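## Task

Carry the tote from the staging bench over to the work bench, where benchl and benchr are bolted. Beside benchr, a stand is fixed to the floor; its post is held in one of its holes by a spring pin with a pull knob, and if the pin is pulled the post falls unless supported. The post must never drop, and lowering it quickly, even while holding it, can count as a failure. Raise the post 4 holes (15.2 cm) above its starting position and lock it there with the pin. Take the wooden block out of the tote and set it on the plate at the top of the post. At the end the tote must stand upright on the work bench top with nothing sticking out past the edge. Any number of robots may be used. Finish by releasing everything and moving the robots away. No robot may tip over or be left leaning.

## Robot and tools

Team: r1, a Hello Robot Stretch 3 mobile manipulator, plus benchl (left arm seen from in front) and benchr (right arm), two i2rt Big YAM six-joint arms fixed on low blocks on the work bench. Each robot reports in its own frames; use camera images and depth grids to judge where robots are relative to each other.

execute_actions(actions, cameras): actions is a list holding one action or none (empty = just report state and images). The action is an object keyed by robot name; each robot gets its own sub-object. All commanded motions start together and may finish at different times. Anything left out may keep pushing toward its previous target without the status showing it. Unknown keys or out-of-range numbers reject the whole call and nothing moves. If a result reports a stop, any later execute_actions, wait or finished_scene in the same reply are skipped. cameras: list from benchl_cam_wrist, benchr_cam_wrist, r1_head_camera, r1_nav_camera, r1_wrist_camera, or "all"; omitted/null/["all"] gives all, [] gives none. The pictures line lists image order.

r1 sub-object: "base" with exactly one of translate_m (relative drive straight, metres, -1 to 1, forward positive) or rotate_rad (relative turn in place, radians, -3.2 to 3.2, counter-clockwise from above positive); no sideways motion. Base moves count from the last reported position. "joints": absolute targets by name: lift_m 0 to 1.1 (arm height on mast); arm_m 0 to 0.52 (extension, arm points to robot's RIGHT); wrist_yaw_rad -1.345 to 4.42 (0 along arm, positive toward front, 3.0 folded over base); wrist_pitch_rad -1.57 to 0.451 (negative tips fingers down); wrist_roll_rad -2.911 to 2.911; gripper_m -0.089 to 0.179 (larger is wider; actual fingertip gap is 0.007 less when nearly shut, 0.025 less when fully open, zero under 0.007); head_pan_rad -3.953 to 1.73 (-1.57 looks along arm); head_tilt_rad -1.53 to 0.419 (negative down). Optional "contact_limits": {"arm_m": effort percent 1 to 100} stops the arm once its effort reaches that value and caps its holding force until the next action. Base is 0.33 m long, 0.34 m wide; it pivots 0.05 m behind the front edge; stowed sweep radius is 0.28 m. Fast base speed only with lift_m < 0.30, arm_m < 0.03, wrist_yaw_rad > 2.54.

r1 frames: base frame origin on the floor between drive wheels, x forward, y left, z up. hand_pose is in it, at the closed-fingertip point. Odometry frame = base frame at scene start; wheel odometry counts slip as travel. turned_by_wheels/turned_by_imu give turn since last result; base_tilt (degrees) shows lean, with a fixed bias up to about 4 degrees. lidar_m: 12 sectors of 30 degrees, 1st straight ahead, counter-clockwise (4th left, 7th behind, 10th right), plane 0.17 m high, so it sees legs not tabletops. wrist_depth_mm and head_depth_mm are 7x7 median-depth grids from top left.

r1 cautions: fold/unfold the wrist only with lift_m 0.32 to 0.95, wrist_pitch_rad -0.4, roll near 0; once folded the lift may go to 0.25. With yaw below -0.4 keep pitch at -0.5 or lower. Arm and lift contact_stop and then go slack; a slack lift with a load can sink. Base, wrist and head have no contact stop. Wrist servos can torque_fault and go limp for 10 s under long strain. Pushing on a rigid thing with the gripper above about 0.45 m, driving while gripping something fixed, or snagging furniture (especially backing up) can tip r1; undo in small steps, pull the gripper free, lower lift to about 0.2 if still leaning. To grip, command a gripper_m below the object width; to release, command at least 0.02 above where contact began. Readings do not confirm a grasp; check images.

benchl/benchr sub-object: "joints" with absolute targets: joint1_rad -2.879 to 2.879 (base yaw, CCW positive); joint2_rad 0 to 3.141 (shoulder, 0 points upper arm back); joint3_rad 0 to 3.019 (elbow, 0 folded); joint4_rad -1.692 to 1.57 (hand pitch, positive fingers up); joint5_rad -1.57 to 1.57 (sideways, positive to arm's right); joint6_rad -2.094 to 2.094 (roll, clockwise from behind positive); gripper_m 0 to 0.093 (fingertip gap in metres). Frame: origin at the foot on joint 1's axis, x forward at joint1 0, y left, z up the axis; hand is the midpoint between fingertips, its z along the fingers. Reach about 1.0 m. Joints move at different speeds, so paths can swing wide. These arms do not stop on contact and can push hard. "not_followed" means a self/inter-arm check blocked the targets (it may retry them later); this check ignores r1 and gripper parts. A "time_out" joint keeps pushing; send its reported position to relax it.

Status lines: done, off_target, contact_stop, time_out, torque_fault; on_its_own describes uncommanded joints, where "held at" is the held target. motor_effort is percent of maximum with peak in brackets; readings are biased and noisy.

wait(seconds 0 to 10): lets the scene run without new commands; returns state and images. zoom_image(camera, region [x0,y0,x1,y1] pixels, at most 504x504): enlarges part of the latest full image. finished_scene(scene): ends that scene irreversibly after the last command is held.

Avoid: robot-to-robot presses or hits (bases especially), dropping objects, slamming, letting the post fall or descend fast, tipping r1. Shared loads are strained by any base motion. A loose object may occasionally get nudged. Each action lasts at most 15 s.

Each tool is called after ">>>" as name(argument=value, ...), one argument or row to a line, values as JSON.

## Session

>>> execute_actions(
  actions=[],
)

Scene clock: 0.00 s.
r1.base_odometry: x=+0.000 y=+0.000 heading=+0.000 (m, m, rad; r1's odometry frame)
r1.turned_by_wheels: +0.000 (rad since the last result)
r1.turned_by_imu: +0.000 (rad since the last result)
r1.base_tilt: forward=+0.1 right=+2.2 (deg)
r1.lidar_m: 2.39 2.49 1.79 1.64 1.64 1.43 1.37 1.42 1.94 2.32 2.57 2.49
r1.head_depth_mm: 1890 2316 2332 2298 2303 2305 2222 / 1881 2307 2303 2308 2305 2299 2227 / 1876 2316 2326 2304 2301 2299 2234 / 1872 2309 2305 2283 2288 2287 2243 / 1880 2301 2294 2306 2284 2287 2253 / 1866 2317 2297 2292 2301 2311 2259 / 1863 2305 2301 2292 2296 2293 2268
r1.base_status: not commanded
r1.joint_positions: lift_m=+0.355 arm_m=-0.001 wrist_yaw_rad=+2.854 wrist_pitch_rad=-0.410 wrist_roll_rad=-0.015 gripper_m=+0.037 head_pan_rad=-0.004 head_tilt_rad=+0.007
r1.joint_status: not commanded
r1.motor_effort: left_wheel=+0 right_wheel=+2 lift_m=+19 arm_m=-1 wrist_yaw_rad=+1 wrist_pitch_rad=+7 wrist_roll_rad=+0 gripper_m=+1 head_pan_rad=-1 head_tilt_rad=+3 (%)
r1.hand_pose: x=+0.0427 y=+0.0720 z=+0.3692 quat_wxyz=(+0.242, +0.701, +0.045, +0.670) (m; r1's base frame)
r1.wrist_depth_mm: - - - - - - - / - - - - - - - / - - - - - - - / 925 - 907 903 897 897 903 / 713 - 743 718 744 722 709 / 602 590 616 572 597 588 590 / 512 508 525 518 502 512 502
benchl.joint_positions: joint1_rad=-1.568 joint2_rad=+0.799 joint3_rad=+0.708 joint4_rad=-1.511 joint5_rad=+0.003 joint6_rad=-0.008 gripper_m=+0.095
benchl.joint_status: not commanded
benchl.hand: x=-0.0005 y=-0.1791 z=+0.1690 quat_wxyz=(+0.012, -0.703, -0.711, -0.010) (m; benchl's fixed frame)
benchr.joint_positions: joint1_rad=+1.569 joint2_rad=+0.783 joint3_rad=+0.705 joint4_rad=-1.498 joint5_rad=+0.010 joint6_rad=-0.007 gripper_m=+0.094
benchr.joint_status: not commanded
benchr.hand: x=+0.0026 y=+0.1807 z=+0.1702 quat_wxyz=(-0.002, +0.709, -0.705, +0.006) (m; benchr's fixed frame)
pictures: benchl_cam_wrist, benchr_cam_wrist, r1_head_camera (sideways: a quarter turn clockwise sets it upright), r1_nav_camera (sideways: a quarter turn counterclockwise sets it upright), r1_wrist_camera
Images, in order (width x height): benchl_cam_wrist 504x504, benchr_cam_wrist 504x504, r1_head_camera 896x504, r1_nav_camera 672x504, r1_wrist_camera 644x364.

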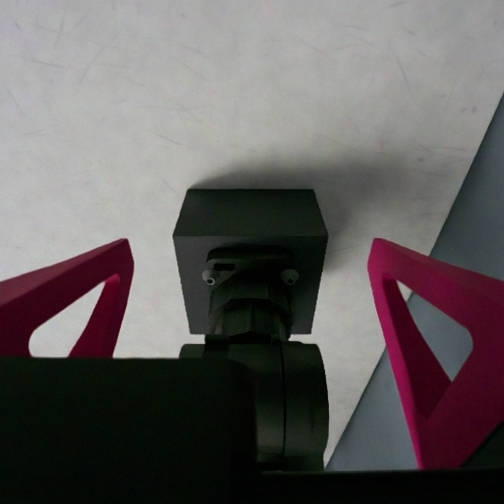

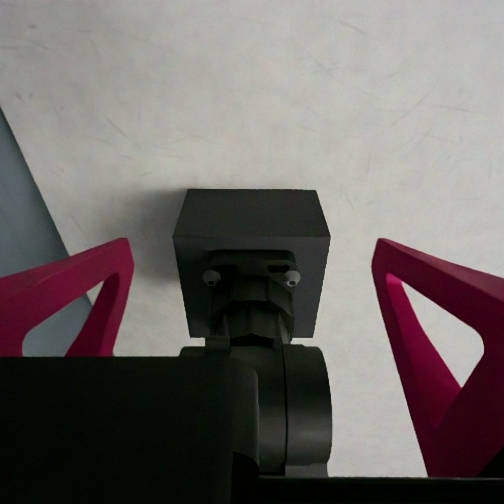

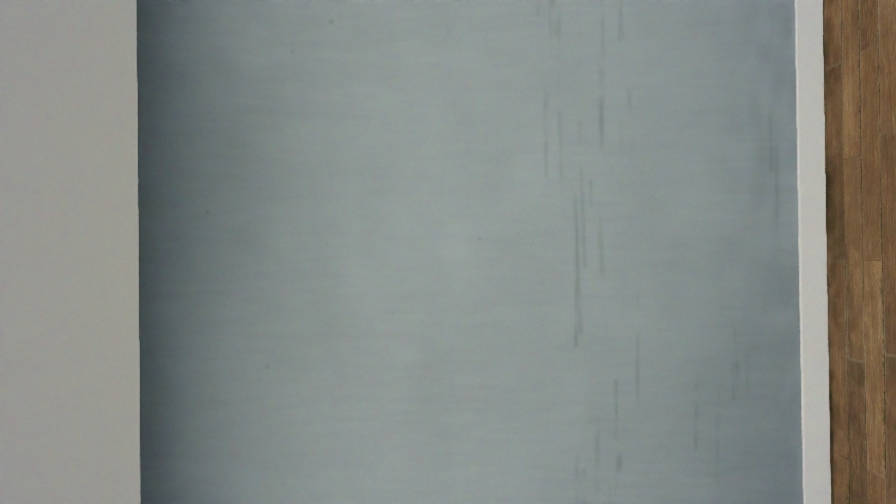

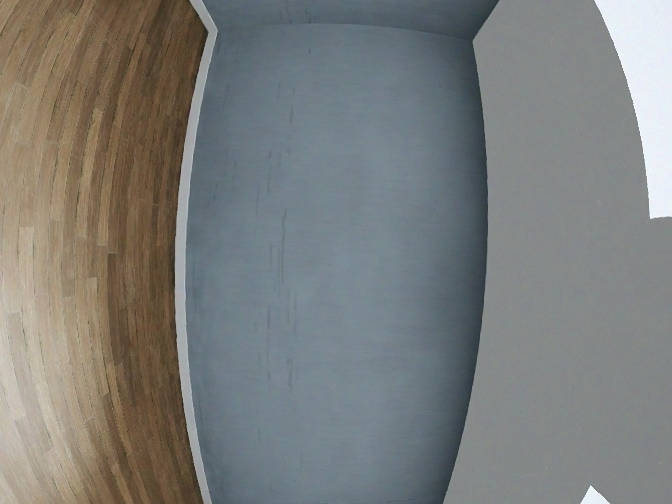

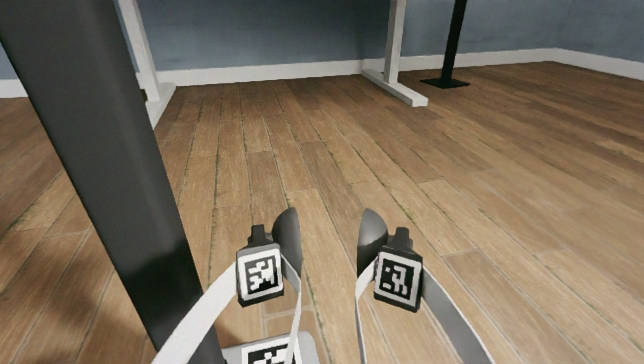

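>>> execute_actions(
  actions=[
    {"r1":{"base":{"rotate_rad":-1.2},"joints":{"head_tilt_rad":-0.3,"head_pan_rad":-0.1,"lift_m":0.27}},"benchr":{"joints":{"joint1_rad":1.45,"joint2_rad":1.1,"joint3_rad":0.75,"joint4_rad":0.1}},"benchl":{"joints":{"joint2_rad":1.5,"joint3_rad":1.4}}},
  ],
  cameras=["r1_head_camera","benchr_cam_wrist"],
)

Scene clock: 3.93 s.
r1.base_odometry: x=+0.000 y=+0.000 heading=-1.200 (m, m, rad; r1's odometry frame)
r1.turned_by_wheels: -1.200 (rad since the last result)
r1.turned_by_imu: -1.210 (rad since the last result)
r1.base_tilt: forward=+0.0 right=+2.2 (deg)
r1.lidar_m: 2.57 2.62 2.40 2.42 1.79 2.02 1.64 1.50 1.37 1.39 1.71 2.31
r1.head_depth_mm: 2259 2367 2495 2363 2511 1929 1514 / 2312 2417 2560 2637 2661 1920 1515 / 2364 2495 2637 2664 2666 1935 1511 / 2444 2559 2710 2850 2672 1931 1522 / 2502 2633 2796 2903 2661 1942 1518 / 2572 2707 2847 3001 2643 1936 1518 / 2644 2776 2986 3111 2665 1937 1525
r1.base_status: done
r1.joint_positions: lift_m=+0.270 arm_m=-0.001 wrist_yaw_rad=+2.854 wrist_pitch_rad=-0.410 wrist_roll_rad=-0.015 gripper_m=+0.037 head_pan_rad=-0.093 head_tilt_rad=-0.297
r1.joint_status: all done
r1.motor_effort: left_wheel=+1(7) right_wheel=-1(4) lift_m=+12(17) arm_m=-1(1) wrist_yaw_rad=+0(0) wrist_pitch_rad=+7(7) wrist_roll_rad=+0(0) gripper_m=+0(1) head_pan_rad=-6(17) head_tilt_rad=-3(36) (%)
r1.hand_pose: x=+0.0427 y=+0.0720 z=+0.2849 quat_wxyz=(+0.242, +0.701, +0.045, +0.670) (m; r1's base frame)
r1.wrist_depth_mm: - - - - - - - / - - - - - - - / - - - - - - - / 751 - 753 746 740 749 743 / 602 - 624 592 613 592 593 / 495 487 - 486 505 490 488 / 437 - - 426 419 419 418
benchl.joint_positions: joint1_rad=-1.568 joint2_rad=+1.500 joint3_rad=+1.344 joint4_rad=-1.511 joint5_rad=+0.003 joint6_rad=-0.008 gripper_m=+0.095
benchl.joint_status: all done
benchl.hand: x=+0.0001 y=-0.4167 z=+0.2090 quat_wxyz=(+0.035, -0.703, -0.710, -0.033) (m; benchl's fixed frame)
benchr.joint_positions: joint1_rad=+1.454 joint2_rad=+1.105 joint3_rad=+0.710 joint4_rad=+0.075 joint5_rad=+0.010 joint6_rad=-0.007 gripper_m=+0.094
benchr.joint_status: all done
benchr.hand: x=+0.0605 y=+0.4947 z=+0.2750 quat_wxyz=(-0.442, +0.538, -0.606, -0.384) (m; benchr's fixed frame)
pictures: benchr_cam_wrist, r1_head_camera (sideways: a quarter turn clockwise sets it upright)
Images, in order (width x height): benchr_cam_wrist 504x504, r1_head_camera 896x504.

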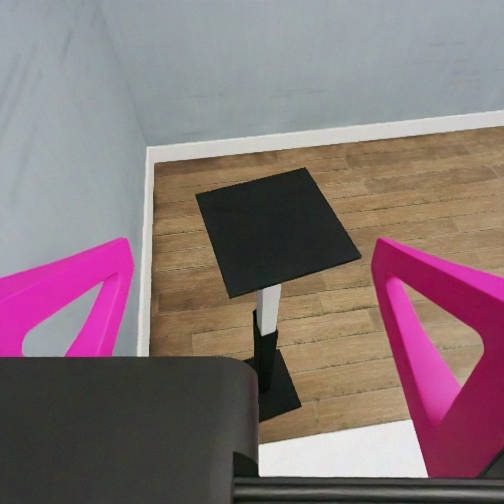

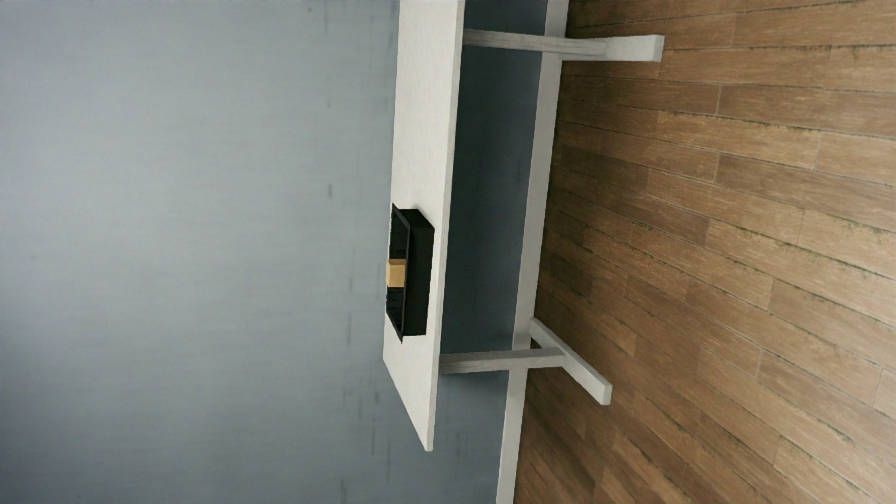

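>>> execute_actions(
  actions=[
    {"r1":{"base":{"translate_m":1.0}}},
  ],
  cameras=[],
)

>>> execute_actions(
  actions=[
    {"r1":{"base":{"translate_m":0.58}}},
  ],
  cameras=[],
)

>>> execute_actions(
  actions=[
    {"r1":{"base":{"rotate_rad":1.2},"joints":{"head_pan_rad":-1.57,"head_tilt_rad":-0.8,"lift_m":0.55}}},
  ],
  cameras=[],
)

>>> execute_actions(
  actions=[
    {"r1":{"base":{"translate_m":0.12},"joints":{"wrist_yaw_rad":0,"lift_m":0.8,"gripper_m":0.09}}},
  ],
  cameras=[],
)

>>> execute_actions(
  actions=[
    {"r1":{"joints":{"wrist_pitch_rad":-1.1,"wrist_roll_rad":1.57,"lift_m":0.96,"arm_m":0.12}}},
  ],
  cameras=["r1_head_camera","r1_wrist_camera"],
)

Scene clock: 10.63 s.
r1.base_odometry: x=+0.363 y=-0.932 heading=-1.200 (m, m, rad; r1's odometry frame)
r1.turned_by_wheels: +0.000 (rad since the last result)
r1.turned_by_imu: +0.000 (rad since the last result)
r1.base_tilt: forward=+0.1 right=+2.3 (deg)
r1.lidar_m: 1.57 2.22 2.03 2.05 2.54 2.57 2.63 1.90 1.74 1.75 2.00 1.46
r1.head_depth_mm: 1489 1555 1640 1704 1203 1893 1512 / 1527 1599 1688 1757 1274 1922 1513 / 1571 1643 1747 1793 1177 1926 1515 / 1610 1687 1777 1835 1228 1929 1523 / 1650 1741 1849 1894 1272 1941 1518 / 1697 1793 1911 1970 1449 1790 1518 / 1743 1853 1963 2086 2232 1942 1519
r1.base_status: done
r1.joint_positions: lift_m=+0.270 arm_m=-0.001 wrist_yaw_rad=+2.854 wrist_pitch_rad=-0.410 wrist_roll_rad=-0.015 gripper_m=+0.037 head_pan_rad=-0.093 head_tilt_rad=-0.297
r1.joint_status: not commanded
r1.motor_effort: left_wheel=+1(7) right_wheel=-1(2) lift_m=+12(13) arm_m=-1(1) wrist_yaw_rad=+0(0) wrist_pitch_rad=+7(7) wrist_roll_rad=+0(0) gripper_m=+0(0) head_pan_rad=-5(5) head_tilt_rad=-2(2) (%)
r1.hand_pose: x=+0.0427 y=+0.0720 z=+0.2849 quat_wxyz=(+0.242, +0.701, +0.045, +0.670) (m; r1's base frame)
r1.wrist_depth_mm: - - - - - - - / - - - - - - - / - - - - - - - / 757 - 760 745 747 743 739 / 597 - 624 598 620 585 592 / 496 490 - 489 500 490 488 / 433 - - 423 418 415 416
benchl.joint_positions: joint1_rad=-1.568 joint2_rad=+1.500 joint3_rad=+1.344 joint4_rad=-1.511 joint5_rad=+0.003 joint6_rad=-0.008 gripper_m=+0.095
benchl.joint_status: not commanded
benchl.hand: x=+0.0001 y=-0.4167 z=+0.2090 quat_wxyz=(+0.035, -0.703, -0.710, -0.033) (m; benchl's fixed frame)
benchr.joint_positions: joint1_rad=+1.454 joint2_rad=+1.105 joint3_rad=+0.710 joint4_rad=+0.075 joint5_rad=+0.010 joint6_rad=-0.007 gripper_m=+0.094
benchr.joint_status: not commanded
benchr.hand: x=+0.0605 y=+0.4947 z=+0.2750 quat_wxyz=(-0.442, +0.538, -0.606, -0.384) (m; benchr's fixed frame)
pictures: none
No camera images: the call's "cameras" was empty. Leave "cameras" out to get every camera's image.

Scene clock: 14.40 s.
r1.base_odometry: x=+0.573 y=-1.472 heading=-1.200 (m, m, rad; r1's odometry frame)
r1.turned_by_wheels: +0.000 (rad since the last result)
r1.turned_by_imu: +0.000 (rad since the last result)
r1.base_tilt: forward=+0.0 right=+2.2 (deg)
r1.lidar_m: 1.00 1.60 1.82 1.84 2.28 3.08 3.23 2.13 1.95 1.96 1.07 1.28
r1.head_depth_mm: 1040 1087 1148 1209 1203 833 625 / 1066 1116 1176 1241 1206 850 643 / 1093 1149 1214 1284 1205 738 664 / 1124 1182 1248 1321 1209 870 684 / 1151 1218 1291 1369 1207 820 686 / 1184 1255 1328 1413 1212 876 708 / 1226 1294 1379 1466 1501 880 732
r1.base_status: done
r1.joint_positions: lift_m=+0.270 arm_m=-0.001 wrist_yaw_rad=+2.854 wrist_pitch_rad=-0.410 wrist_roll_rad=-0.015 gripper_m=+0.037 head_pan_rad=-0.093 head_tilt_rad=-0.297
r1.joint_status: not commanded
r1.motor_effort: left_wheel=+1(6) right_wheel=+0(2) lift_m=+12(13) arm_m=-1(1) wrist_yaw_rad=+0(1) wrist_pitch_rad=+7(7) wrist_roll_rad=+0(1) gripper_m=+1(1) head_pan_rad=-5(5) head_tilt_rad=-2(2) (%)
r1.hand_pose: x=+0.0427 y=+0.0720 z=+0.2849 quat_wxyz=(+0.242, +0.701, +0.045, +0.670) (m; r1's base frame)
r1.wrist_depth_mm: - - - - - - - / - - - - - - - / - - - - - - - / 767 - 747 739 740 747 744 / 600 - 621 595 613 598 590 / 497 494 - 490 496 485 490 / 436 - - 428 420 416 415
benchl.joint_positions: joint1_rad=-1.568 joint2_rad=+1.500 joint3_rad=+1.344 joint4_rad=-1.511 joint5_rad=+0.003 joint6_rad=-0.008 gripper_m=+0.095
benchl.joint_status: not commanded
benchl.hand: x=+0.0001 y=-0.4167 z=+0.2090 quat_wxyz=(+0.035, -0.703, -0.710, -0.033) (m; benchl's fixed frame)
benchr.joint_positions: joint1_rad=+1.454 joint2_rad=+1.105 joint3_rad=+0.710 joint4_rad=+0.075 joint5_rad=+0.010 joint6_rad=-0.007 gripper_m=+0.094
benchr.joint_status: not commanded
benchr.hand: x=+0.0605 y=+0.4947 z=+0.2750 quat_wxyz=(-0.442, +0.538, -0.606, -0.384) (m; benchr's fixed frame)
pictures: none
No camera images: the call's "cameras" was empty. Leave "cameras" out to get every camera's image.

Scene clock: 17.77 s.
r1.base_odometry: x=+0.573 y=-1.472 heading=+0.000 (m, m, rad; r1's odometry frame)
r1.turned_by_wheels: +1.200 (rad since the last result)
r1.turned_by_imu: +1.211 (rad since the last result)
r1.base_tilt: forward=+0.1 right=+2.2 (deg)
r1.lidar_m: 1.82 1.89 2.59 3.09 2.75 2.02 1.95 1.82 1.08 1.28 1.00 1.82
r1.head_depth_mm: 1097 1203 969 784 1496 1288 1133 / 1101 1201 968 786 1490 1286 1163 / 1099 1205 906 746 1494 1284 1155 / 1100 1205 907 746 1465 1287 1176 / 1101 1202 879 746 1459 1289 1145 / 1101 1203 908 753 1466 1290 1134 / 1094 1203 883 748 1434 1288 1134
r1.base_status: done
r1.joint_positions: lift_m=+0.550 arm_m=-0.001 wrist_yaw_rad=+2.854 wrist_pitch_rad=-0.410 wrist_roll_rad=-0.015 gripper_m=+0.037 head_pan_rad=-1.563 head_tilt_rad=-0.790
r1.joint_status: all done
r1.motor_effort: left_wheel=-2(7) right_wheel=+3(7) lift_m=+26(26) arm_m=+0(1) wrist_yaw_rad=+0(0) wrist_pitch_rad=+7(7) wrist_roll_rad=+0(0) gripper_m=+0(0) head_pan_rad=-6(55) head_tilt_rad=-7(43) (%)
r1.hand_pose: x=+0.0427 y=+0.0720 z=+0.5640 quat_wxyz=(+0.242, +0.701, +0.045, +0.670) (m; r1's base frame)
r1.wrist_depth_mm: - - - - - - - / - - - - - - - / - - - - - - - / - - - - - - - / - - - - - - - / 828 820 851 793 839 819 821 / 719 711 700 698 700 703 698
benchl.joint_positions: joint1_rad=-1.568 joint2_rad=+1.500 joint3_rad=+1.344 joint4_rad=-1.511 joint5_rad=+0.003 joint6_rad=-0.008 gripper_m=+0.095
benchl.joint_status: not commanded
benchl.hand: x=+0.0001 y=-0.4167 z=+0.2090 quat_wxyz=(+0.035, -0.703, -0.710, -0.033) (m; benchl's fixed frame)
benchr.joint_positions: joint1_rad=+1.454 joint2_rad=+1.105 joint3_rad=+0.710 joint4_rad=+0.075 joint5_rad=+0.010 joint6_rad=-0.007 gripper_m=+0.094
benchr.joint_status: not commanded
benchr.hand: x=+0.0605 y=+0.4947 z=+0.2750 quat_wxyz=(-0.442, +0.538, -0.606, -0.384) (m; benchr's fixed frame)
pictures: none
No camera images: the call's "cameras" was empty. Leave "cameras" out to get every camera's image.

Scene clock: 20.87 s.
r1.base_odometry: x=+0.693 y=-1.472 heading=+0.000 (m, m, rad; r1's odometry frame)
r1.turned_by_wheels: +0.000 (rad since the last result)
r1.turned_by_imu: +0.000 (rad since the last result)
r1.base_tilt: forward=+0.1 right=+2.2 (deg)
r1.lidar_m: 1.70 1.77 2.42 3.07 2.93 2.15 2.07 1.82 1.15 1.28 0.95 1.76
r1.head_depth_mm: 1103 1204 969 763 1490 1367 - / 1101 1201 877 745 1490 - - / 1099 1203 896 745 1549 - - / 1099 1205 878 750 1495 1263 1134 / 1099 1202 906 755 1460 1288 1139 / 1100 1203 909 748 1472 1296 1130 / 1101 1203 974 788 1404 1268 1136
r1.base_status: done
r1.joint_positions: lift_m=+0.800 arm_m=-0.001 wrist_yaw_rad=+0.003 wrist_pitch_rad=-0.410 wrist_roll_rad=-0.015 gripper_m=+0.090 head_pan_rad=-1.563 head_tilt_rad=-0.790
r1.joint_status: all done
r1.motor_effort: left_wheel=-2(2) right_wheel=+3(5) lift_m=+26(27) arm_m=+0(1) wrist_yaw_rad=-2(2) wrist_pitch_rad=+7(7) wrist_roll_rad=+0(0) gripper_m=+1(81) head_pan_rad=-5(6) head_tilt_rad=-7(7) (%)
r1.hand_pose: x=-0.0210 y=-0.3695 z=+0.8140 quat_wxyz=(+0.698, +0.146, -0.687, -0.142) (m; r1's base frame)
r1.wrist_depth_mm: 947 925 921 899 891 893 876 / - 983 573 418 556 847 857 / 554 513 376 364 355 474 538 / 403 404 391 380 376 376 400 / - 348 346 344 344 330 325 / - - - - - - 900 / 941 953 959 954 955 947 922
benchl.joint_positions: joint1_rad=-1.568 joint2_rad=+1.500 joint3_rad=+1.344 joint4_rad=-1.511 joint5_rad=+0.003 joint6_rad=-0.008 gripper_m=+0.095
benchl.joint_status: not commanded
benchl.hand: x=+0.0001 y=-0.4167 z=+0.2090 quat_wxyz=(+0.035, -0.703, -0.710, -0.033) (m; benchl's fixed frame)
benchr.joint_positions: joint1_rad=+1.454 joint2_rad=+1.105 joint3_rad=+0.710 joint4_rad=+0.075 joint5_rad=+0.010 joint6_rad=-0.007 gripper_m=+0.094
benchr.joint_status: not commanded
benchr.hand: x=+0.0605 y=+0.4947 z=+0.2750 quat_wxyz=(-0.442, +0.538, -0.606, -0.384) (m; benchr's fixed frame)
pictures: none
No camera images: the call's "cameras" was empty. Leave "cameras" out to get every camera's image.

Scene clock: 23.17 s.
r1.base_odometry: x=+0.693 y=-1.472 heading=+0.000 (m, m, rad; r1's odometry frame)
r1.turned_by_wheels: +0.000 (rad since the last result)
r1.turned_by_imu: +0.000 (rad since the last result)
r1.base_tilt: forward=+0.1 right=+2.3 (deg)
r1.lidar_m: 1.70 1.76 2.42 3.06 2.93 2.15 2.07 1.82 1.15 1.28 0.95 1.77
r1.head_depth_mm: 1099 1193 - - 1496 1283 1132 / 1098 1177 - - 1494 1286 1136 / 1098 1217 - - 1474 1290 1133 / 1102 1201 878 - 1496 1293 1133 / 1101 1208 906 756 1468 1291 1136 / 1102 1205 908 749 1465 1292 1137 / 1101 1203 973 788 1401 1265 1140
r1.base_status: not commanded
r1.joint_positions: lift_m=+0.960 arm_m=+0.120 wrist_yaw_rad=+0.002 wrist_pitch_rad=-1.101 wrist_roll_rad=+1.567 gripper_m=+0.090 head_pan_rad=-1.563 head_tilt_rad=-0.790
r1.joint_status: all done
r1.motor_effort: left_wheel=-2(3) right_wheel=+4(3) lift_m=+26(25) arm_m=+4(3) wrist_yaw_rad=-2(2) wrist_pitch_rad=+1(7) wrist_roll_rad=+1(2) gripper_m=+0(1) head_pan_rad=-5(5) head_tilt_rad=-7(7) (%)
r1.hand_pose: x=-0.0213 y=-0.3588 z=+0.8587 quat_wxyz=(+0.002, +0.002, -0.852, -0.524) (m; r1's base frame)
r1.wrist_depth_mm: 408 316 343 - 902 807 716 / 435 442 345 - 925 824 762 / 449 462 355 - 943 844 - / 536 344 368 - 989 848 774 / 581 377 369 - - 867 764 / 715 496 388 - - 861 787 / 749 397 404 - - 922 798
benchl.joint_positions: joint1_rad=-1.568 joint2_rad=+1.500 joint3_rad=+1.344 joint4_rad=-1.511 joint5_rad=+0.003 joint6_rad=-0.008 gripper_m=+0.095
benchl.joint_status: not commanded
benchl.hand: x=+0.0001 y=-0.4167 z=+0.2090 quat_wxyz=(+0.035, -0.703, -0.710, -0.033) (m; benchl's fixed frame)
benchr.joint_positions: joint1_rad=+1.454 joint2_rad=+1.105 joint3_rad=+0.710 joint4_rad=+0.075 joint5_rad=+0.010 joint6_rad=-0.007 gripper_m=+0.094
benchr.joint_status: not commanded
benchr.hand: x=+0.0605 y=+0.4947 z=+0.2750 quat_wxyz=(-0.442, +0.538, -0.606, -0.384) (m; benchr's fixed frame)
pictures: r1_head_camera (sideways: a quarter turn clockwise sets it upright), r1_wrist_camera
Images, in order (width x height): r1_head_camera 896x504, r1_wrist_camera 644x364.

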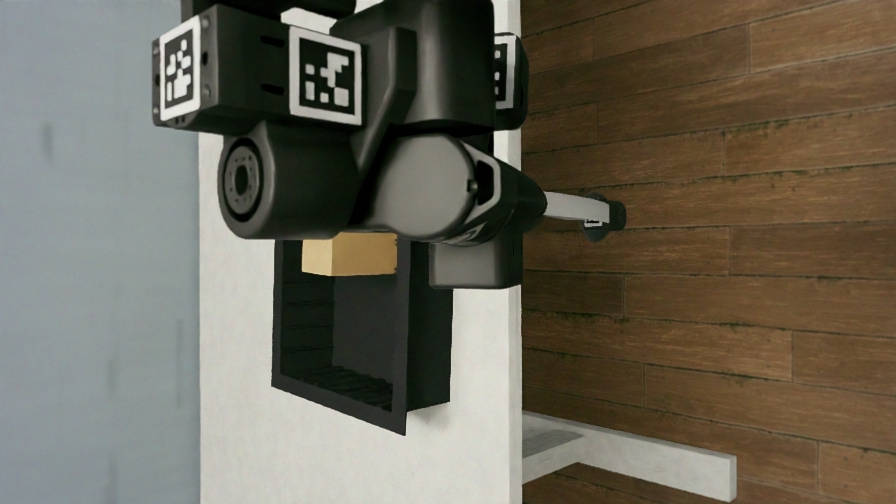

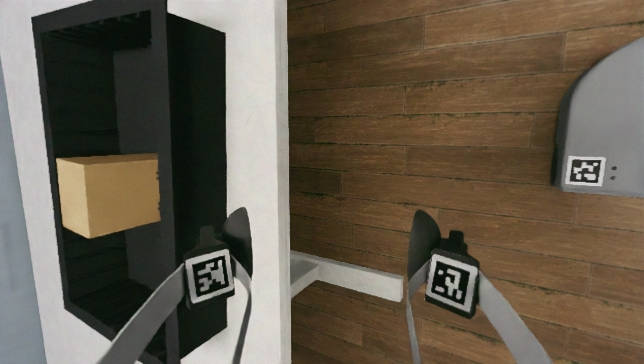

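>>> execute_actions(
  actions=[
    {"r1":{"base":{"translate_m":0.018},"joints":{"arm_m":0.335,"gripper_m":0.075}}},
  ],
  cameras=["r1_wrist_camera"],
)

>>> execute_actions(
  actions=[
    {"r1":{"joints":{"lift_m":0.915}}},
  ],
  cameras=["r1_head_camera","r1_wrist_camera"],
)

Scene clock: 26.90 s.
r1.base_odometry: x=+0.711 y=-1.472 heading=+0.000 (m, m, rad; r1's odometry frame)
r1.turned_by_wheels: +0.000 (rad since the last result)
r1.turned_by_imu: -0.001 (rad since the last result)
r1.base_tilt: forward=+0.1 right=+2.3 (deg)
r1.lidar_m: 1.69 1.75 2.40 3.06 2.96 2.17 2.09 1.82 1.17 1.28 0.94 1.75
r1.head_depth_mm: 1062 - 906 765 1497 1292 1134 / 1055 - 906 745 1491 1287 1132 / 1050 - 878 746 1490 1289 1134 / 1077 1210 878 750 1466 1290 1133 / 1099 1203 908 755 1461 1284 1136 / 1099 1204 912 760 1456 1293 1135 / 1098 1206 971 786 1406 1266 1135
r1.base_status: done
r1.joint_positions: lift_m=+0.960 arm_m=+0.335 wrist_yaw_rad=+0.001 wrist_pitch_rad=-1.102 wrist_roll_rad=+1.568 gripper_m=+0.075 head_pan_rad=-1.563 head_tilt_rad=-0.790
r1.joint_status: all done
r1.motor_effort: left_wheel=-3(2) right_wheel=+3(6) lift_m=+26(26) arm_m=+4(4) wrist_yaw_rad=-1(2) wrist_pitch_rad=+1(1) wrist_roll_rad=+1(1) gripper_m=+0(57) head_pan_rad=-5(5) head_tilt_rad=-6(6) (%)
r1.hand_pose: x=-0.0214 y=-0.5737 z=+0.8587 quat_wxyz=(+0.002, +0.001, -0.852, -0.524) (m; r1's base frame)
r1.wrist_depth_mm: 549 322 343 294 245 239 717 / 556 341 352 303 252 785 732 / 576 349 358 305 259 782 744 / 588 356 229 301 267 805 755 / 605 367 242 312 268 831 770 / 626 532 386 336 292 856 781 / 643 567 357 338 291 864 788
benchl.joint_positions: joint1_rad=-1.568 joint2_rad=+1.500 joint3_rad=+1.344 joint4_rad=-1.511 joint5_rad=+0.003 joint6_rad=-0.008 gripper_m=+0.095
benchl.joint_status: not commanded
benchl.hand: x=+0.0001 y=-0.4167 z=+0.2090 quat_wxyz=(+0.035, -0.703, -0.710, -0.033) (m; benchl's fixed frame)
benchr.joint_positions: joint1_rad=+1.454 joint2_rad=+1.105 joint3_rad=+0.710 joint4_rad=+0.075 joint5_rad=+0.010 joint6_rad=-0.007 gripper_m=+0.094
benchr.joint_status: not commanded
benchr.hand: x=+0.0605 y=+0.4947 z=+0.2750 quat_wxyz=(-0.442, +0.538, -0.606, -0.384) (m; benchr's fixed frame)
pictures: r1_wrist_camera
Images, in order (width x height): r1_wrist_camera 644x364.

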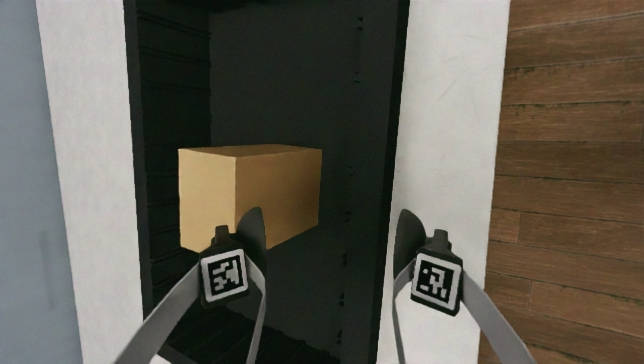

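Scene clock: 28.13 s.
r1.base_odometry: x=+0.711 y=-1.472 heading=+0.000 (m, m, rad; r1's odometry frame)
r1.turned_by_wheels: +0.000 (rad since the last result)
r1.turned_by_imu: +0.000 (rad since the last result)
r1.base_tilt: forward=+0.1 right=+2.3 (deg)
r1.lidar_m: 1.68 1.75 2.39 3.07 2.96 2.16 2.08 1.83 1.17 1.28 0.94 1.75
r1.head_depth_mm: 1100 - - 744 1485 1284 1128 / 1080 - 879 745 1492 1290 1135 / 1080 - 876 745 1493 1288 1130 / 1098 1208 908 751 1459 1287 1133 / 1100 1203 907 753 1461 1289 1134 / 1100 1204 911 761 1461 1292 1139 / 1102 1205 976 787 1404 1267 1135
r1.base_status: not commanded
r1.joint_positions: lift_m=+0.915 arm_m=+0.335 wrist_yaw_rad=+0.001 wrist_pitch_rad=-1.102 wrist_roll_rad=+1.568 gripper_m=+0.075 head_pan_rad=-1.563 head_tilt_rad=-0.790
r1.joint_status: all done
r1.motor_effort: left_wheel=-3(3) right_wheel=+3(3) lift_m=+12(23) arm_m=+4(4) wrist_yaw_rad=-1(0) wrist_pitch_rad=+1(1) wrist_roll_rad=+1(1) gripper_m=+0(0) head_pan_rad=-5(5) head_tilt_rad=-7(7) (%)
r1.hand_pose: x=-0.0214 y=-0.5737 z=+0.8145 quat_wxyz=(+0.002, +0.001, -0.852, -0.524) (m; r1's base frame)
r1.wrist_depth_mm: 461 297 293 247 213 203 688 / 492 301 303 254 217 747 696 / 507 299 303 206 224 763 713 / 535 195 210 216 231 773 723 / 566 204 203 230 240 809 716 / 592 317 323 245 253 819 738 / 604 334 343 258 247 820 755
benchl.joint_positions: joint1_rad=-1.568 joint2_rad=+1.500 joint3_rad=+1.344 joint4_rad=-1.511 joint5_rad=+0.003 joint6_rad=-0.008 gripper_m=+0.095
benchl.joint_status: not commanded
benchl.hand: x=+0.0001 y=-0.4167 z=+0.2090 quat_wxyz=(+0.035, -0.703, -0.710, -0.033) (m; benchl's fixed frame)
benchr.joint_positions: joint1_rad=+1.454 joint2_rad=+1.105 joint3_rad=+0.710 joint4_rad=+0.075 joint5_rad=+0.010 joint6_rad=-0.007 gripper_m=+0.094
benchr.joint_status: not commanded
benchr.hand: x=+0.0605 y=+0.4947 z=+0.2750 quat_wxyz=(-0.442, +0.538, -0.606, -0.384) (m; benchr's fixed frame)
pictures: r1_head_camera (sideways: a quarter turn clockwise sets it upright), r1_wrist_camera
Images, in order (width x height): r1_head_camera 896x504, r1_wrist_camera 644x364.

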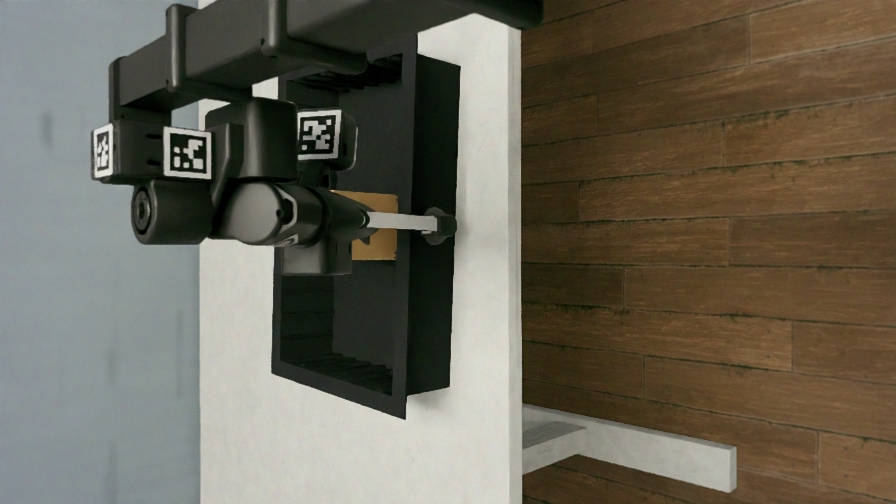

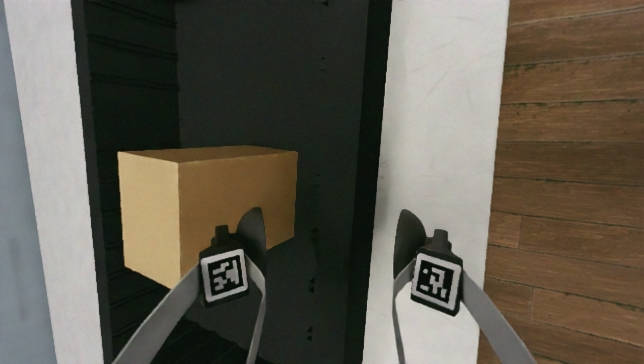

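>>> execute_actions(
  actions=[
    {"r1":{"joints":{"lift_m":0.86,"arm_m":0.358,"gripper_m":0.055}}},
  ],
  cameras=["r1_wrist_camera"],
)

>>> execute_actions(
  actions=[
    {"r1":{"joints":{"lift_m":0.856,"gripper_m":-0.07}}},
  ],
  cameras=["r1_wrist_camera"],
)

>>> execute_actions(
  actions=[
    {"r1":{"joints":{"lift_m":0.91,"gripper_m":-0.085,"wrist_pitch_rad":-1.03}}},
  ],
  cameras=["r1_head_camera","r1_wrist_camera"],
)

Scene clock: 31.10 s.
r1.base_odometry: x=+0.711 y=-1.472 heading=+0.000 (m, m, rad; r1's odometry frame)
r1.turned_by_wheels: +0.000 (rad since the last result)
r1.turned_by_imu: +0.000 (rad since the last result)
r1.base_tilt: forward=+0.1 right=+2.3 (deg)
r1.lidar_m: 1.69 1.75 2.40 3.08 2.96 2.17 2.08 1.82 1.17 1.28 0.94 1.75
r1.head_depth_mm: 1100 1201 1020 - 1489 1277 1131 / 1101 1208 - 742 1487 1285 1136 / 1097 1203 - 744 1494 1286 1135 / 1098 1201 908 747 1466 1288 1136 / 1096 1202 907 755 1458 1285 1135 / 1100 1204 911 762 1458 1287 1137 / 1096 1202 972 787 1403 1275 1135
r1.base_status: not commanded
r1.joint_positions: lift_m=+0.860 arm_m=+0.358 wrist_yaw_rad=+0.001 wrist_pitch_rad=-1.102 wrist_roll_rad=+1.568 gripper_m=+0.055 head_pan_rad=-1.563 head_tilt_rad=-0.790
r1.joint_status: all done
r1.motor_effort: left_wheel=-2(3) right_wheel=+3(2) lift_m=+12(12) arm_m=+3(4) wrist_yaw_rad=-1(1) wrist_pitch_rad=+1(1) wrist_roll_rad=+0(1) gripper_m=+1(72) head_pan_rad=-5(5) head_tilt_rad=-7(6) (%)
r1.hand_pose: x=-0.0214 y=-0.5966 z=+0.7595 quat_wxyz=(+0.002, +0.001, -0.852, -0.524) (m; r1's base frame)
r1.wrist_depth_mm: 227 260 224 97 160 146 644 / 234 267 230 99 165 149 659 / 237 274 234 103 170 152 667 / 127 138 180 107 173 156 685 / 133 136 175 109 175 161 683 / 143 140 211 112 - 164 704 / 256 138 270 119 189 175 722
benchl.joint_positions: joint1_rad=-1.568 joint2_rad=+1.500 joint3_rad=+1.344 joint4_rad=-1.511 joint5_rad=+0.003 joint6_rad=-0.008 gripper_m=+0.095
benchl.joint_status: not commanded
benchl.hand: x=+0.0001 y=-0.4167 z=+0.2090 quat_wxyz=(+0.035, -0.703, -0.710, -0.033) (m; benchl's fixed frame)
benchr.joint_positions: joint1_rad=+1.454 joint2_rad=+1.105 joint3_rad=+0.710 joint4_rad=+0.075 joint5_rad=+0.010 joint6_rad=-0.007 gripper_m=+0.094
benchr.joint_status: not commanded
benchr.hand: x=+0.0605 y=+0.4947 z=+0.2750 quat_wxyz=(-0.442, +0.538, -0.606, -0.384) (m; benchr's fixed frame)
pictures: r1_wrist_camera
Images, in order (width x height): r1_wrist_camera 644x364.

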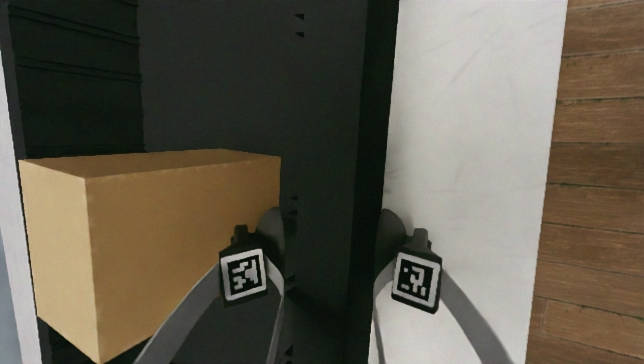

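Scene clock: 32.83 s.
r1.base_odometry: x=+0.711 y=-1.472 heading=+0.000 (m, m, rad; r1's odometry frame)
r1.turned_by_wheels: +0.000 (rad since the last result)
r1.turned_by_imu: +0.000 (rad since the last result)
r1.base_tilt: forward=+0.1 right=+2.2 (deg)
r1.lidar_m: 1.69 1.75 2.40 3.06 2.95 2.16 2.09 1.82 1.17 1.28 0.94 1.75
r1.head_depth_mm: 1098 1206 1007 - 1473 1276 1123 / 1100 1203 - 745 1495 1285 1130 / 1102 1208 - 745 1497 1291 1135 / 1100 1202 894 747 1456 1286 1134 / 1100 1204 903 755 1463 1287 1138 / 1101 1207 888 765 1457 1298 1136 / 1096 1204 974 789 1405 1266 1137
r1.base_status: not commanded
r1.joint_positions: lift_m=+0.857 arm_m=+0.358 wrist_yaw_rad=+0.001 wrist_pitch_rad=-1.100 wrist_roll_rad=+1.572 gripper_m=-0.068 head_pan_rad=-1.563 head_tilt_rad=-0.790
r1.joint_status: all done
r1.motor_effort: left_wheel=-2(2) right_wheel=+2(3) lift_m=+10(13) arm_m=+3(4) wrist_yaw_rad=-1(1) wrist_pitch_rad=+0(4) wrist_roll_rad=-1(1) gripper_m=-40(99) head_pan_rad=-5(5) head_tilt_rad=-7(6) (%)
r1.hand_pose: x=-0.0214 y=-0.5971 z=+0.7558 quat_wxyz=(+0.000, +0.000, -0.852, -0.523) (m; r1's base frame)
r1.wrist_depth_mm: 225 251 214 94 158 144 639 / 230 256 219 97 162 146 653 / 234 265 224 99 167 149 671 / 113 133 177 102 171 152 676 / 113 130 173 103 173 158 693 / 121 134 168 107 178 162 707 / 129 132 257 113 189 165 719
benchl.joint_positions: joint1_rad=-1.568 joint2_rad=+1.500 joint3_rad=+1.344 joint4_rad=-1.511 joint5_rad=+0.003 joint6_rad=-0.008 gripper_m=+0.095
benchl.joint_status: not commanded
benchl.hand: x=+0.0001 y=-0.4167 z=+0.2090 quat_wxyz=(+0.035, -0.703, -0.710, -0.033) (m; benchl's fixed frame)
benchr.joint_positions: joint1_rad=+1.454 joint2_rad=+1.105 joint3_rad=+0.710 joint4_rad=+0.075 joint5_rad=+0.010 joint6_rad=-0.007 gripper_m=+0.094
benchr.joint_status: not commanded
benchr.hand: x=+0.0605 y=+0.4947 z=+0.2750 quat_wxyz=(-0.442, +0.538, -0.606, -0.384) (m; benchr's fixed frame)
pictures: r1_wrist_camera
Images, in order (width x height): r1_wrist_camera 644x364.

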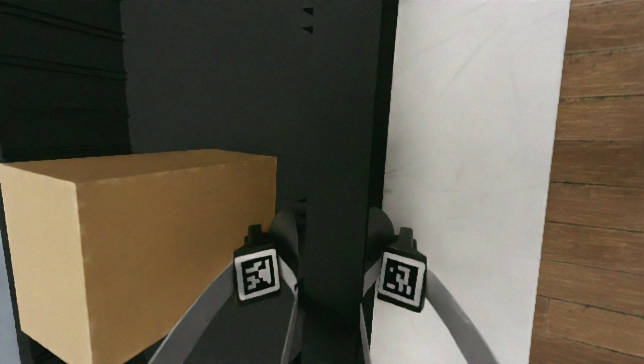

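Scene clock: 34.20 s.
r1.base_odometry: x=+0.711 y=-1.472 heading=+0.000 (m, m, rad; r1's odometry frame)
r1.turned_by_wheels: +0.000 (rad since the last result)
r1.turned_by_imu: +0.000 (rad since the last result)
r1.base_tilt: forward=+0.1 right=+2.3 (deg)
r1.lidar_m: 1.68 1.75 2.40 3.06 2.96 2.16 2.09 1.82 1.17 1.28 0.94 1.74
r1.head_depth_mm: 1100 1208 - 744 1490 1287 1133 / 1081 - 840 733 1499 1289 1133 / 1082 - 740 738 1499 1288 1135 / 1099 1206 826 745 1457 1288 1134 / 1098 1205 862 746 1457 1289 1136 / 1097 1201 818 764 1456 1291 1135 / 1096 1205 972 789 1403 1264 1135
r1.base_status: not commanded
r1.joint_positions: lift_m=+0.909 arm_m=+0.358 wrist_yaw_rad=+0.001 wrist_pitch_rad=-1.088 wrist_roll_rad=+1.574 gripper_m=-0.079 head_pan_rad=-1.563 head_tilt_rad=-0.790
r1.joint_status: wrist_pitch_rad off_target (ended at -1.088, target -1.030); gripper_m off_target (ended at -0.079, target -0.085); the others done
r1.on_its_own: gripper_m is held at -0.081, not at your -0.085, by its stall guard, which is still easing
r1.motor_effort: left_wheel=-2(2) right_wheel=+2(3) lift_m=+30(30) arm_m=+3(3) wrist_yaw_rad=-1(1) wrist_pitch_rad=+28(31) wrist_roll_rad=-1(2) gripper_m=-49(99) head_pan_rad=-5(5) head_tilt_rad=-7(7) (%)
r1.hand_pose: x=-0.0214 y=-0.6000 z=+0.8098 quat_wxyz=(-0.001, -0.001, -0.855, -0.518) (m; r1's base frame)
r1.wrist_depth_mm: 225 257 226 102 198 185 672 / 228 266 232 102 203 189 698 / 232 271 238 103 209 193 706 / 136 136 178 107 216 200 712 / 140 128 172 106 219 204 732 / 149 131 164 110 197 210 752 / 253 134 264 115 239 223 750
benchl.joint_positions: joint1_rad=-1.568 joint2_rad=+1.500 joint3_rad=+1.344 joint4_rad=-1.511 joint5_rad=+0.003 joint6_rad=-0.008 gripper_m=+0.095
benchl.joint_status: not commanded
benchl.hand: x=+0.0001 y=-0.4167 z=+0.2090 quat_wxyz=(+0.035, -0.703, -0.710, -0.033) (m; benchl's fixed frame)
benchr.joint_positions: joint1_rad=+1.454 joint2_rad=+1.105 joint3_rad=+0.710 joint4_rad=+0.075 joint5_rad=+0.010 joint6_rad=-0.007 gripper_m=+0.094
benchr.joint_status: not commanded
benchr.hand: x=+0.0605 y=+0.4947 z=+0.2750 quat_wxyz=(-0.442, +0.538, -0.606, -0.384) (m; benchr's fixed frame)
pictures: r1_head_camera (sideways: a quarter turn clockwise sets it upright), r1_wrist_camera
Images, in order (width x height): r1_head_camera 896x504, r1_wrist_camera 644x364.

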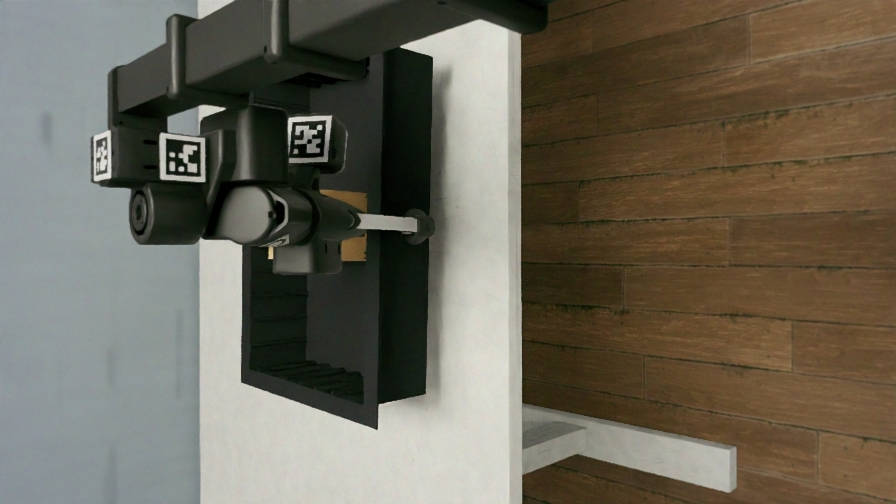

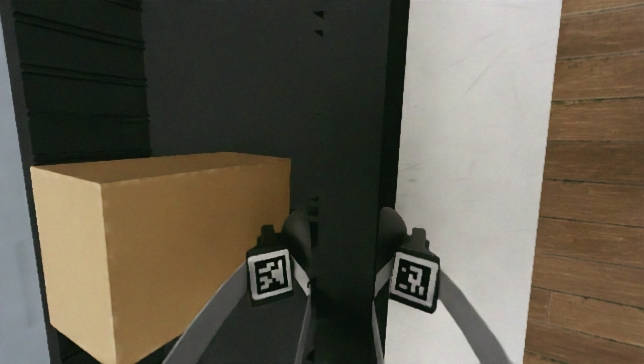

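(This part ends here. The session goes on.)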